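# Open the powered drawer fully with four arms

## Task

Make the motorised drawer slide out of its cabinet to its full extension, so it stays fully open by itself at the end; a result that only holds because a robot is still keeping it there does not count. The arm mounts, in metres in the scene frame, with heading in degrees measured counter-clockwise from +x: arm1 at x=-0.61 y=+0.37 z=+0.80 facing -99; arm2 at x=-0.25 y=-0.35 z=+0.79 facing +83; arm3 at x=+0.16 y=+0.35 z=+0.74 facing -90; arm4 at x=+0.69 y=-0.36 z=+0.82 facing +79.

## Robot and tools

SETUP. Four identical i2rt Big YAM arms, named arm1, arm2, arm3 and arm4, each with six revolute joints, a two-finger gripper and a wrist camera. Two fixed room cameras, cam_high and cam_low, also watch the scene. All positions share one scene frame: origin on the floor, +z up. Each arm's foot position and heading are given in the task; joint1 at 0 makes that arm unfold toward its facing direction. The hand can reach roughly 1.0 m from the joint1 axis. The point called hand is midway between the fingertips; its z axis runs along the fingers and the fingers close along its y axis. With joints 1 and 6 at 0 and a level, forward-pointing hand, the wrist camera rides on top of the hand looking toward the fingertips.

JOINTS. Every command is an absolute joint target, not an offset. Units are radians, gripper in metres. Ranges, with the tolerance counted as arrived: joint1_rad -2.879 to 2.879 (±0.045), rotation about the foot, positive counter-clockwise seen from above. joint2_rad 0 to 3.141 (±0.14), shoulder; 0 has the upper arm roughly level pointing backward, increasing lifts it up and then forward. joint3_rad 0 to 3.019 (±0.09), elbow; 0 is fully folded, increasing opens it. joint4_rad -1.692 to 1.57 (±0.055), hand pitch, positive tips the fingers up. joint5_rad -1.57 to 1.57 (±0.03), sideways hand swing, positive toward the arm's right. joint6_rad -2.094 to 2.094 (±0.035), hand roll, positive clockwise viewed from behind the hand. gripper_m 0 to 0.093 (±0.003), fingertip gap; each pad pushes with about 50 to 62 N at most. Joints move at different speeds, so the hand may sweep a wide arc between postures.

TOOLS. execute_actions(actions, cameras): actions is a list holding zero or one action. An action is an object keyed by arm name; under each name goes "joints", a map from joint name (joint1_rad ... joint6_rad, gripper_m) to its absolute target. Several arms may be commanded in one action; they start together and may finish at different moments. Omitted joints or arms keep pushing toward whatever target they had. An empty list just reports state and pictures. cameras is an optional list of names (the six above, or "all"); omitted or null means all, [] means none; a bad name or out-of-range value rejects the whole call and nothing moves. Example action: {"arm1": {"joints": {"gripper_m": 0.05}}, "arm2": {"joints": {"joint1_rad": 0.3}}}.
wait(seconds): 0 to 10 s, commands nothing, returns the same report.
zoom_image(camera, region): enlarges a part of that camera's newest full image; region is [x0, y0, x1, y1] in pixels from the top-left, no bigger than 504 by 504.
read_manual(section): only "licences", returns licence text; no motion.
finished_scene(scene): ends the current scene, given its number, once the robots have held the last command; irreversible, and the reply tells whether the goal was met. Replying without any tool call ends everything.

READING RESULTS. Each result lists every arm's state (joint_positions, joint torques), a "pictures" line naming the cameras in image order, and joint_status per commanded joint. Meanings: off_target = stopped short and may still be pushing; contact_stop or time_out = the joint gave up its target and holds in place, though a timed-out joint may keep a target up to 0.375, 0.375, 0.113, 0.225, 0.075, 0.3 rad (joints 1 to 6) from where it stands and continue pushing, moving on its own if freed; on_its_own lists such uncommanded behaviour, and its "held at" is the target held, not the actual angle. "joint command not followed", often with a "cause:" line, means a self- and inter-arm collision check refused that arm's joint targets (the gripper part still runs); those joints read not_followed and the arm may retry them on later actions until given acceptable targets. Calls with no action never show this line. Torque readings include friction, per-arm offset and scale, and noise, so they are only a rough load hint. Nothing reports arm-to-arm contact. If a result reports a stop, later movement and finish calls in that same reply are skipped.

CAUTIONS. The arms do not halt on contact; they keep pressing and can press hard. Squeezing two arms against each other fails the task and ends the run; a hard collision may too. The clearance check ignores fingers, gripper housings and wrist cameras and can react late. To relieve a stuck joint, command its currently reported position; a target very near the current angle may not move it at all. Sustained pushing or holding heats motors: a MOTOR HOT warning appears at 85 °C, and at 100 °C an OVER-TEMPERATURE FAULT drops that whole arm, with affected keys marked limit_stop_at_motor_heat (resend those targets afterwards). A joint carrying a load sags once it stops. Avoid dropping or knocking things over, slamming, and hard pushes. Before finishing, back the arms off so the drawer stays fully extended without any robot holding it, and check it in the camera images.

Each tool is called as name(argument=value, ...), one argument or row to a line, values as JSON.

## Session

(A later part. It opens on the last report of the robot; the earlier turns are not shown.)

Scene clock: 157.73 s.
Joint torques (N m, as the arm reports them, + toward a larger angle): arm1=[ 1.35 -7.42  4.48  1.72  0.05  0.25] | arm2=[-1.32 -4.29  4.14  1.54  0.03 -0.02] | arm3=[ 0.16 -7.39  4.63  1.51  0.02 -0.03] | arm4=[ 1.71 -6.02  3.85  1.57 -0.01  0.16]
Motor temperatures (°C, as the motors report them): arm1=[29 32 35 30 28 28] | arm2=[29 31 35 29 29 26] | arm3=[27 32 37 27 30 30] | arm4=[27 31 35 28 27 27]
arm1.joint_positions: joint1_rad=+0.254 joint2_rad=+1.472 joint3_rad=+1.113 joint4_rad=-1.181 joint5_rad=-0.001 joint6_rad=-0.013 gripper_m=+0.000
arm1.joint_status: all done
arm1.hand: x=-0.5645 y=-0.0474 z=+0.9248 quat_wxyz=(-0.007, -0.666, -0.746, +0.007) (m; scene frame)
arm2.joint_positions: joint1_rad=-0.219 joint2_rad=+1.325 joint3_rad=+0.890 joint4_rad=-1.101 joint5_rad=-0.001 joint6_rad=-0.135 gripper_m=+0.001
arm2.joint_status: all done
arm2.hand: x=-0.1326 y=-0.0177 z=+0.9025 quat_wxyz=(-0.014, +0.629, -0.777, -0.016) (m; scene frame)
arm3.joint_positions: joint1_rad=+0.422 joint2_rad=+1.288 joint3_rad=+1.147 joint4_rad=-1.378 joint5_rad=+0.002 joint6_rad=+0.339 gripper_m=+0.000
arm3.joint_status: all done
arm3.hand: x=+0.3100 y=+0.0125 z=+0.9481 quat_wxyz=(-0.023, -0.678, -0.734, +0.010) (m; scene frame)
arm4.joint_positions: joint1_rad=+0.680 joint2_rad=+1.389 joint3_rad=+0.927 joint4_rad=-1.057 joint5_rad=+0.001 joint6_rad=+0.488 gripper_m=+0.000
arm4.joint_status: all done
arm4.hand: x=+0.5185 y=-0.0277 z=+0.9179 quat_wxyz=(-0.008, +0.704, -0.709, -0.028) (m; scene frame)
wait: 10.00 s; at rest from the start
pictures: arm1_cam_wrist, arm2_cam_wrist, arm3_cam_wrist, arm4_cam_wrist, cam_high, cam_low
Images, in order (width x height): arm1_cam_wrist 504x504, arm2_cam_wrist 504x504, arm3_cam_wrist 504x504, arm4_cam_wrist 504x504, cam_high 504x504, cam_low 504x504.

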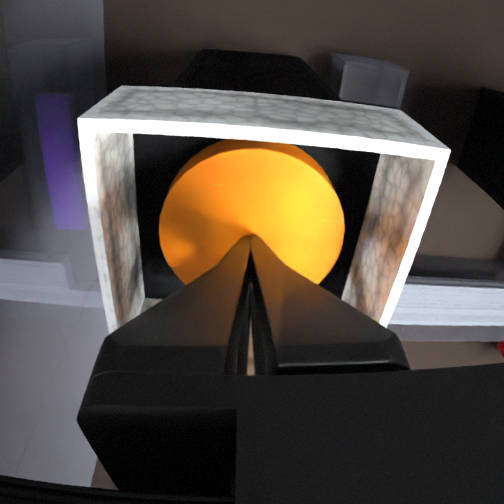

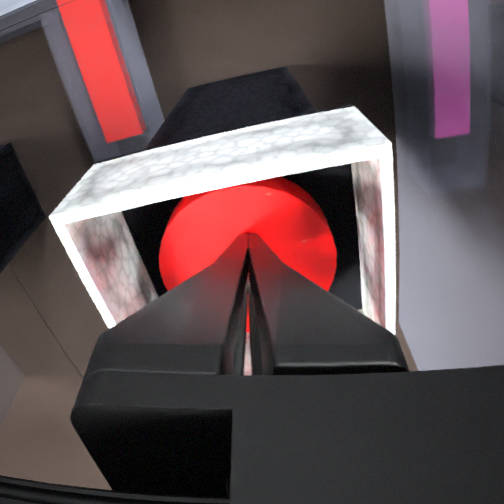

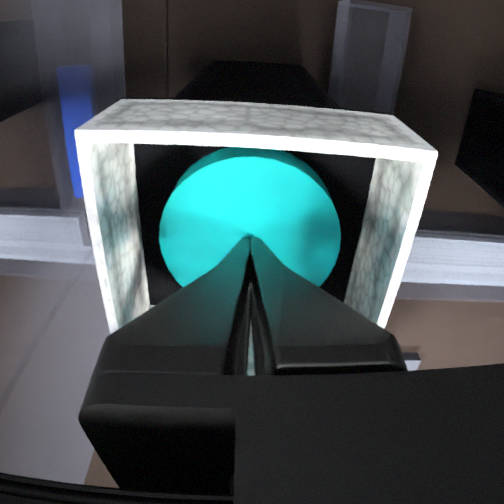

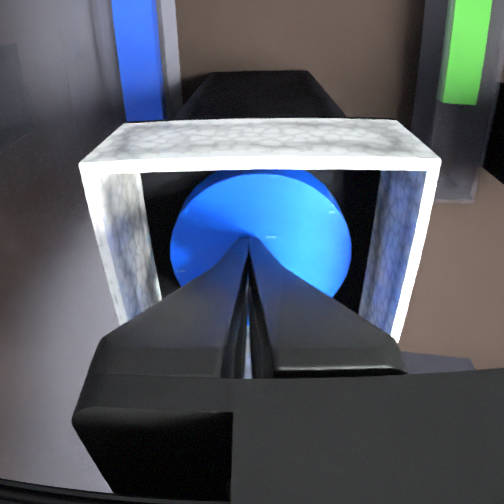

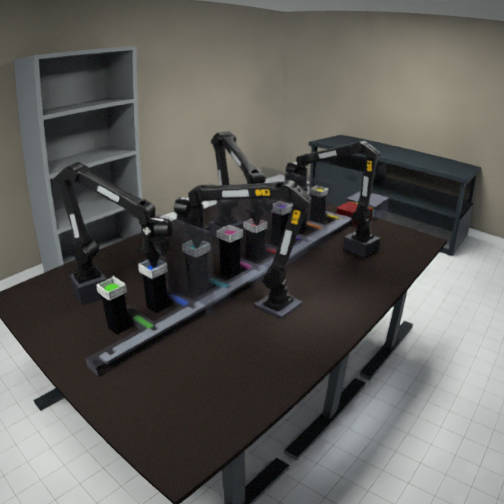

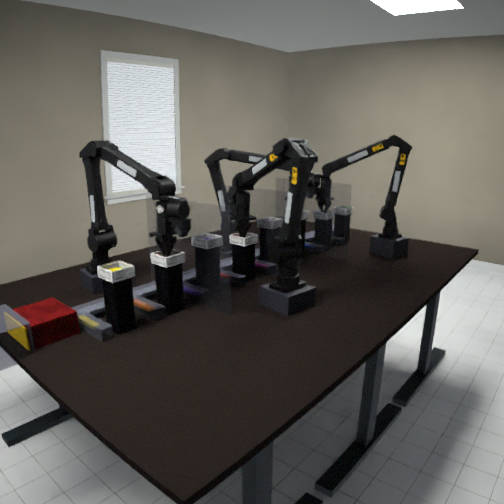

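execute_actions(
  actions=[
    {"arm1":{"joints":{"joint2_rad":1.48,"joint3_rad":1.32,"joint4_rad":-1.36}},"arm4":{"joints":{"joint2_rad":1.31,"joint3_rad":1.03,"joint4_rad":-1.26}}},
  ],
  cameras=[],
)

execute_actions(
  actions=[
    {"arm1":{"joints":{"joint1_rad":-0.245,"joint2_rad":1.53,"joint3_rad":1.37}},"arm4":{"joints":{"joint1_rad":0.035}}},
  ],
  cameras=[],
)

execute_actions(
  actions=[
    {"arm1":{"joints":{"joint2_rad":1.62,"joint3_rad":1.19,"joint4_rad":-1.17}},"arm4":{"joints":{"joint2_rad":1.35,"joint3_rad":0.815,"joint4_rad":-1.05}}},
  ],
  cameras=["cam_high"],
)

wait(
  seconds=10,
)

wait(
  seconds=8,
)

Scene clock: 167.57 s.
Joint torques (N m, as the arm reports them, + toward a larger angle): arm1=[  1.18 -12.48  12.3   -0.02   0.01   0.23] | arm2=[-1.26 -4.31  4.15  1.54  0.04 -0.02] | arm3=[ 0.1  -7.14  4.68  1.46  0.04 -0.02] | arm4=[ 1.62 -9.14 10.66  0.15  0.    0.17]
Motor temperatures (°C, as the motors report them): arm1=[29 32 35 30 28 28] | arm2=[29 31 34 29 29 26] | arm3=[27 32 37 27 30 30] | arm4=[27 31 36 28 27 27]
arm1.joint_positions: joint1_rad=+0.254 joint2_rad=+1.472 joint3_rad=+1.273 joint4_rad=-1.349 joint5_rad=-0.001 joint6_rad=-0.013 gripper_m=+0.000
arm1.joint_status: all done
arm1.hand: x=-0.5628 y=-0.0630 z=+0.9833 quat_wxyz=(-0.004, -0.666, -0.746, +0.004) (m; scene frame)
arm2.joint_positions: joint1_rad=-0.219 joint2_rad=+1.325 joint3_rad=+0.890 joint4_rad=-1.101 joint5_rad=-0.001 joint6_rad=-0.135 gripper_m=+0.001
arm2.joint_status: not commanded
arm2.hand: x=-0.1326 y=-0.0177 z=+0.9025 quat_wxyz=(-0.014, +0.629, -0.777, -0.016) (m; scene frame)
arm3.joint_positions: joint1_rad=+0.422 joint2_rad=+1.288 joint3_rad=+1.147 joint4_rad=-1.378 joint5_rad=+0.002 joint6_rad=+0.339 gripper_m=+0.000
arm3.joint_status: not commanded
arm3.hand: x=+0.3100 y=+0.0125 z=+0.9481 quat_wxyz=(-0.023, -0.678, -0.734, +0.010) (m; scene frame)
arm4.joint_positions: joint1_rad=+0.680 joint2_rad=+1.299 joint3_rad=+0.996 joint4_rad=-1.248 joint5_rad=+0.001 joint6_rad=+0.488 gripper_m=+0.000
arm4.joint_status: all done
arm4.hand: x=+0.5279 y=-0.0455 z=+0.9720 quat_wxyz=(-0.003, +0.705, -0.710, -0.012) (m; scene frame)
pictures: none
No camera images: the call's "cameras" was empty. Leave "cameras" out to get every camera's image.

Scene clock: 168.80 s.
Joint torques (N m, as the arm reports them, + toward a larger angle): arm1=[  1.21 -12.39  13.16  -0.15   0.05   0.28] | arm2=[-1.3  -4.25  4.14  1.55  0.03 -0.01] | arm3=[ 0.25 -6.78  4.65  1.45  0.06 -0.03] | arm4=[ 0.69 -9.17 10.69  0.14 -0.01  0.16]
Motor temperatures (°C, as the motors report them): arm1=[29 33 36 30 28 28] | arm2=[29 31 34 29 29 26] | arm3=[27 32 37 27 30 30] | arm4=[27 31 36 28 27 27]
arm1.joint_positions: joint1_rad=-0.254 joint2_rad=+1.530 joint3_rad=+1.313 joint4_rad=-1.351 joint5_rad=+0.001 joint6_rad=-0.013 gripper_m=+0.000
arm1.joint_status: all done
arm1.hand: x=-0.7837 y=-0.0440 z=+0.9749 quat_wxyz=(+0.005, -0.832, -0.555, -0.001) (m; scene frame)
arm2.joint_positions: joint1_rad=-0.219 joint2_rad=+1.325 joint3_rad=+0.890 joint4_rad=-1.101 joint5_rad=-0.001 joint6_rad=-0.135 gripper_m=+0.001
arm2.joint_status: not commanded
arm2.hand: x=-0.1326 y=-0.0177 z=+0.9025 quat_wxyz=(-0.014, +0.629, -0.777, -0.016) (m; scene frame)
arm3.joint_positions: joint1_rad=+0.422 joint2_rad=+1.288 joint3_rad=+1.147 joint4_rad=-1.378 joint5_rad=+0.002 joint6_rad=+0.339 gripper_m=+0.000
arm3.joint_status: not commanded
arm3.hand: x=+0.3100 y=+0.0125 z=+0.9481 quat_wxyz=(-0.023, -0.678, -0.734, +0.010) (m; scene frame)
arm4.joint_positions: joint1_rad=+0.041 joint2_rad=+1.299 joint3_rad=+0.996 joint4_rad=-1.248 joint5_rad=+0.001 joint6_rad=+0.488 gripper_m=+0.000
arm4.joint_status: all done
arm4.hand: x=+0.7480 y=-0.0101 z=+0.9710 quat_wxyz=(-0.005, +0.446, -0.895, -0.011) (m; scene frame)
pictures: none
No camera images: the call's "cameras" was empty. Leave "cameras" out to get every camera's image.

Scene clock: 169.67 s.
Joint torques (N m, as the arm reports them, + toward a larger angle): arm1=[  2.06 -10.9    4.75   1.11  -0.01   0.26] | arm2=[-1.32 -4.3   4.14  1.55  0.03 -0.02] | arm3=[ 0.3  -7.1   4.71  1.42  0.01 -0.03] | arm4=[ 0.63 -7.04  5.07  1.61 -0.01  0.16]
Motor temperatures (°C, as the motors report them): arm1=[29 33 36 30 28 28] | arm2=[29 31 34 29 29 26] | arm3=[27 32 37 27 30 30] | arm4=[27 31 36 28 27 27]
arm1.joint_positions: joint1_rad=-0.254 joint2_rad=+1.574 joint3_rad=+1.236 joint4_rad=-1.185 joint5_rad=+0.001 joint6_rad=-0.013 gripper_m=+0.000
arm1.joint_status: all done
arm1.hand: x=-0.7897 y=-0.0572 z=+0.9280 quat_wxyz=(-0.007, -0.831, -0.555, +0.018) (m; scene frame)
arm2.joint_positions: joint1_rad=-0.219 joint2_rad=+1.325 joint3_rad=+0.890 joint4_rad=-1.101 joint5_rad=-0.001 joint6_rad=-0.135 gripper_m=+0.001
arm2.joint_status: not commanded
arm2.hand: x=-0.1326 y=-0.0177 z=+0.9025 quat_wxyz=(-0.014, +0.629, -0.777, -0.016) (m; scene frame)
arm3.joint_positions: joint1_rad=+0.422 joint2_rad=+1.288 joint3_rad=+1.147 joint4_rad=-1.378 joint5_rad=+0.002 joint6_rad=+0.339 gripper_m=+0.000
arm3.joint_status: not commanded
arm3.hand: x=+0.3100 y=+0.0125 z=+0.9481 quat_wxyz=(-0.023, -0.678, -0.734, +0.010) (m; scene frame)
arm4.joint_positions: joint1_rad=+0.041 joint2_rad=+1.317 joint3_rad=+0.851 joint4_rad=-1.069 joint5_rad=+0.001 joint6_rad=+0.488 gripper_m=+0.000
arm4.joint_status: all done
arm4.hand: x=+0.7457 y=-0.0219 z=+0.9142 quat_wxyz=(-0.009, +0.446, -0.895, -0.018) (m; scene frame)
pictures: cam_high
Images, in order (width x height): cam_high 504x504.

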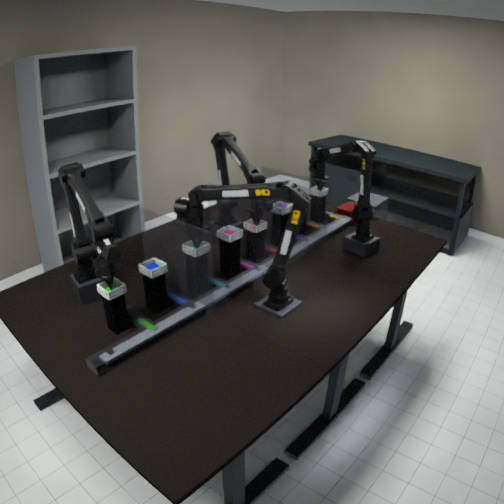

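Scene clock: 179.67 s.
Joint torques (N m, as the arm reports them, + toward a larger angle): arm1=[  2.08 -11.45   4.98   0.92   0.     0.19] | arm2=[-1.31 -4.32  4.16  1.55  0.03 -0.02] | arm3=[-0.02 -7.42  4.58  1.5   0.03 -0.03] | arm4=[ 0.45 -6.87  5.    1.6   0.    0.16]
Motor temperatures (°C, as the motors report them): arm1=[29 33 35 29 28 28] | arm2=[29 31 34 29 29 26] | arm3=[27 32 37 27 30 30] | arm4=[27 31 36 28 27 27]
arm1.joint_positions: joint1_rad=-0.254 joint2_rad=+1.574 joint3_rad=+1.236 joint4_rad=-1.185 joint5_rad=+0.001 joint6_rad=-0.013 gripper_m=+0.000
arm1.joint_status: all done
arm1.hand: x=-0.7897 y=-0.0572 z=+0.9280 quat_wxyz=(-0.007, -0.831, -0.555, +0.018) (m; scene frame)
arm2.joint_positions: joint1_rad=-0.219 joint2_rad=+1.325 joint3_rad=+0.890 joint4_rad=-1.101 joint5_rad=-0.001 joint6_rad=-0.135 gripper_m=+0.001
arm2.joint_status: not commanded
arm2.hand: x=-0.1326 y=-0.0177 z=+0.9025 quat_wxyz=(-0.014, +0.629, -0.777, -0.016) (m; scene frame)
arm3.joint_positions: joint1_rad=+0.422 joint2_rad=+1.288 joint3_rad=+1.147 joint4_rad=-1.378 joint5_rad=+0.002 joint6_rad=+0.339 gripper_m=+0.000
arm3.joint_status: not commanded
arm3.hand: x=+0.3100 y=+0.0125 z=+0.9481 quat_wxyz=(-0.023, -0.678, -0.734, +0.010) (m; scene frame)
arm4.joint_positions: joint1_rad=+0.041 joint2_rad=+1.317 joint3_rad=+0.851 joint4_rad=-1.069 joint5_rad=+0.001 joint6_rad=+0.488 gripper_m=+0.000
arm4.joint_status: all done
arm4.hand: x=+0.7457 y=-0.0219 z=+0.9142 quat_wxyz=(-0.009, +0.446, -0.895, -0.018) (m; scene frame)
wait: 10.00 s; at rest by 0.27 s
pictures: arm1_cam_wrist, arm2_cam_wrist, arm3_cam_wrist, arm4_cam_wrist, cam_high, cam_low
Images, in order (width x height): arm1_cam_wrist 504x504, arm2_cam_wrist 504x504, arm3_cam_wrist 504x504, arm4_cam_wrist 504x504, cam_high 504x504, cam_low 504x504.

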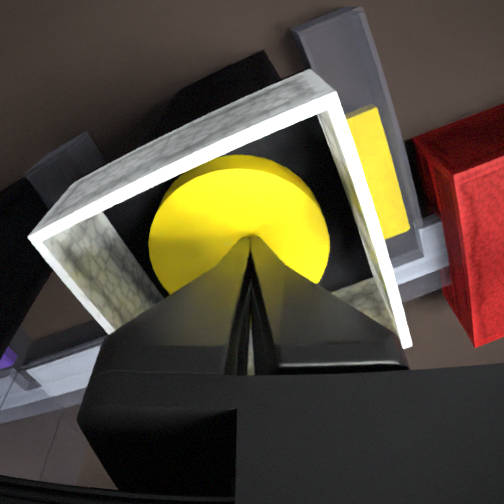

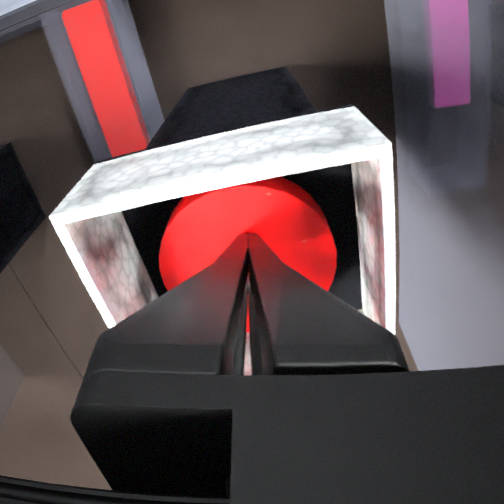

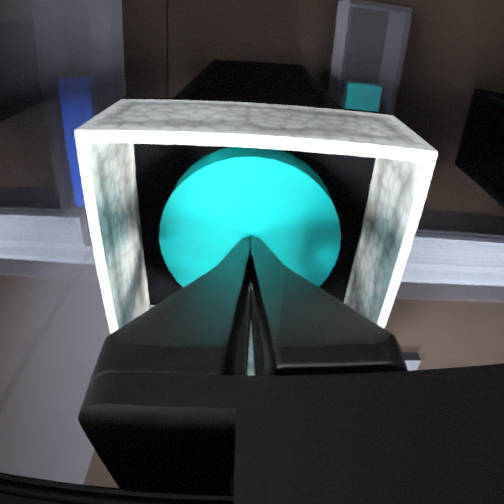

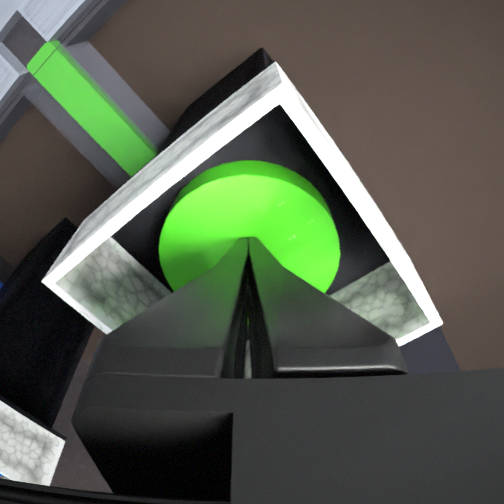

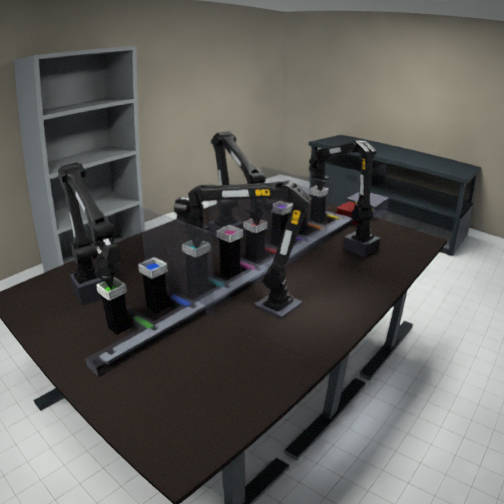

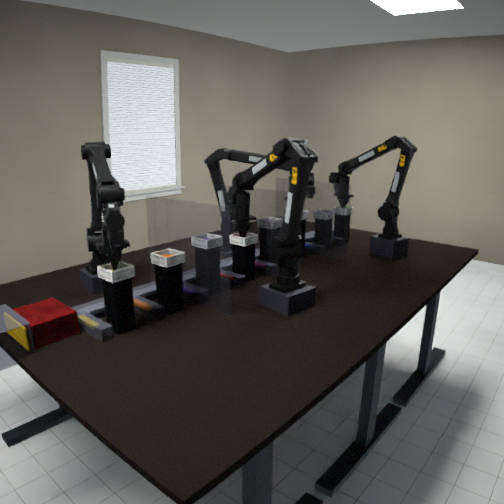

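Scene clock: 187.67 s.
Joint torques (N m, as the arm reports them, + toward a larger angle): arm1=[  1.41 -10.13   5.05   1.08   0.05   0.15] | arm2=[-1.38 -4.3   4.16  1.55  0.03 -0.02] | arm3=[ 0.28 -6.76  4.6   1.39  0.06 -0.02] | arm4=[ 0.71 -7.14  5.05  1.62 -0.01  0.16]
Motor temperatures (°C, as the motors report them): arm1=[29 33 35 29 28 28] | arm2=[29 31 34 29 29 26] | arm3=[27 32 37 27 30 30] | arm4=[27 31 36 28 27 27]
arm1.joint_positions: joint1_rad=-0.254 joint2_rad=+1.574 joint3_rad=+1.236 joint4_rad=-1.185 joint5_rad=+0.001 joint6_rad=-0.013 gripper_m=+0.000
arm1.joint_status: all done
arm1.hand: x=-0.7897 y=-0.0572 z=+0.9280 quat_wxyz=(-0.007, -0.831, -0.555, +0.018) (m; scene frame)
arm2.joint_positions: joint1_rad=-0.219 joint2_rad=+1.325 joint3_rad=+0.890 joint4_rad=-1.101 joint5_rad=-0.001 joint6_rad=-0.135 gripper_m=+0.001
arm2.joint_status: not commanded
arm2.hand: x=-0.1326 y=-0.0177 z=+0.9025 quat_wxyz=(-0.014, +0.629, -0.777, -0.016) (m; scene frame)
arm3.joint_positions: joint1_rad=+0.422 joint2_rad=+1.288 joint3_rad=+1.147 joint4_rad=-1.378 joint5_rad=+0.002 joint6_rad=+0.339 gripper_m=+0.000
arm3.joint_status: not commanded
arm3.hand: x=+0.3100 y=+0.0125 z=+0.9481 quat_wxyz=(-0.023, -0.678, -0.734, +0.010) (m; scene frame)
arm4.joint_positions: joint1_rad=+0.041 joint2_rad=+1.317 joint3_rad=+0.851 joint4_rad=-1.069 joint5_rad=+0.001 joint6_rad=+0.488 gripper_m=+0.000
arm4.joint_status: all done
arm4.hand: x=+0.7457 y=-0.0219 z=+0.9142 quat_wxyz=(-0.009, +0.446, -0.895, -0.018) (m; scene frame)
wait: 8.00 s; at rest by 0.27 s
pictures: arm1_cam_wrist, arm2_cam_wrist, arm3_cam_wrist, arm4_cam_wrist, cam_high, cam_low
Images, in order (width x height): arm1_cam_wrist 504x504, arm2_cam_wrist 504x504, arm3_cam_wrist 504x504, arm4_cam_wrist 504x504, cam_high 504x504, cam_low 504x504.

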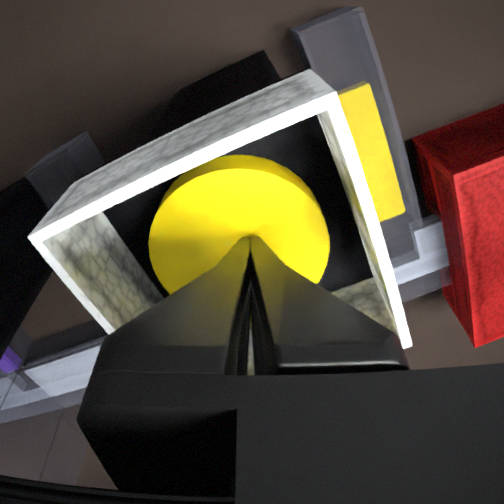

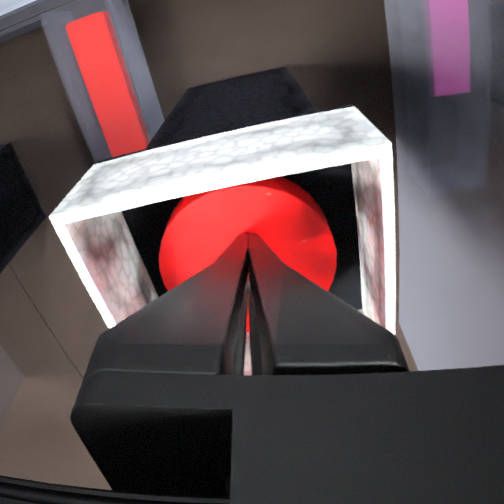

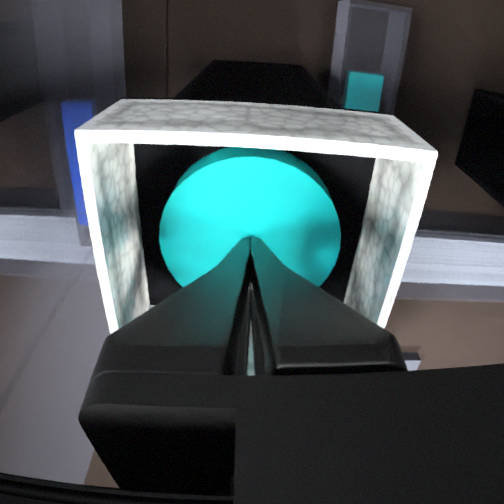

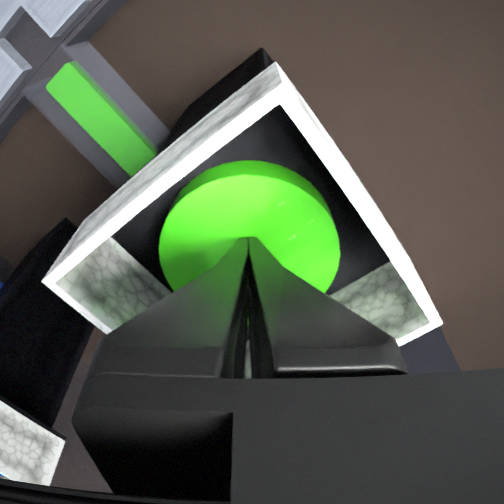

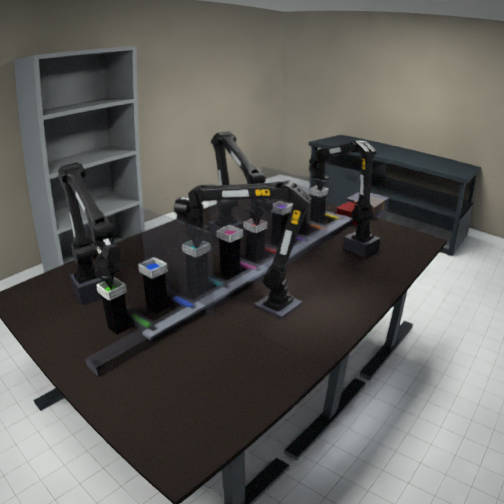

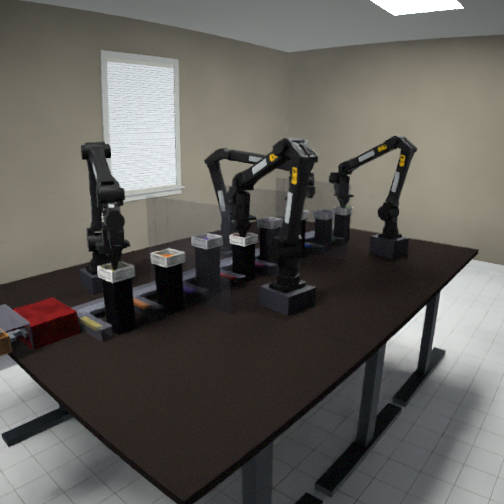

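The tray has run a full pitch and the notches line up with the bolts again.

execute_actions(
  actions=[
    {"arm1":{"joints":{"joint2_rad":1.54,"joint3_rad":1.32,"joint4_rad":-1.29}},"arm2":{"joints":{"joint2_rad":1.29,"joint3_rad":0.98,"joint4_rad":-1.21}},"arm3":{"joints":{"joint2_rad":1.28,"joint3_rad":1.24,"joint4_rad":-1.47}},"arm4":{"joints":{"joint2_rad":1.29,"joint3_rad":0.94,"joint4_rad":-1.18}}},
  ],
  cameras=["cam_high"],
)

finished_scene(
  scene=2,
)

Scene clock: 193.83 s.
Joint torques (N m, as the arm reports them, + toward a larger angle): arm1=[  2.3  -13.68  13.08   0.05   0.02   0.25] | arm2=[-1.32 -7.93 11.38  0.2   0.04 -0.02] | arm3=[  0.07 -10.43  11.84  -0.04   0.02  -0.05] | arm4=[ 0.66 -9.38 10.85  0.12 -0.02  0.15]
Motor temperatures (°C, as the motors report them): arm1=[29 33 36 29 28 28] | arm2=[29 31 35 29 29 26] | arm3=[27 32 37 27 30 30] | arm4=[27 31 36 28 27 27]
arm1.joint_positions: joint1_rad=-0.254 joint2_rad=+1.546 joint3_rad=+1.262 joint4_rad=-1.278 joint5_rad=+0.001 joint6_rad=-0.013 gripper_m=+0.000
arm1.joint_status: all done
arm1.hand: x=-0.7843 y=-0.0449 z=+0.9493 quat_wxyz=(+0.003, -0.832, -0.555, +0.002) (m; scene frame)
arm2.joint_positions: joint1_rad=-0.219 joint2_rad=+1.293 joint3_rad=+0.928 joint4_rad=-1.202 joint5_rad=-0.001 joint6_rad=-0.135 gripper_m=+0.001
arm2.joint_status: all done
arm2.hand: x=-0.1355 y=-0.0267 z=+0.9261 quat_wxyz=(-0.001, +0.629, -0.778, -0.008) (m; scene frame)
arm3.joint_positions: joint1_rad=+0.422 joint2_rad=+1.275 joint3_rad=+1.197 joint4_rad=-1.454 joint5_rad=+0.002 joint6_rad=+0.339 gripper_m=+0.000
arm3.joint_status: all done
arm3.hand: x=+0.3076 y=+0.0179 z=+0.9712 quat_wxyz=(-0.016, -0.679, -0.734, +0.007) (m; scene frame)
arm4.joint_positions: joint1_rad=+0.041 joint2_rad=+1.289 joint3_rad=+0.901 joint4_rad=-1.168 joint5_rad=+0.001 joint6_rad=+0.488 gripper_m=+0.000
arm4.joint_status: all done
arm4.hand: x=+0.7453 y=-0.0259 z=+0.9401 quat_wxyz=(-0.003, +0.446, -0.895, -0.009) (m; scene frame)
pictures: cam_high
Images, in order (width x height): cam_high 504x504.

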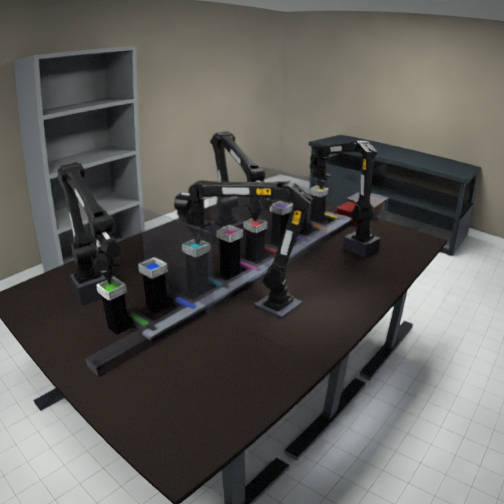

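The scene is finished: the task was done.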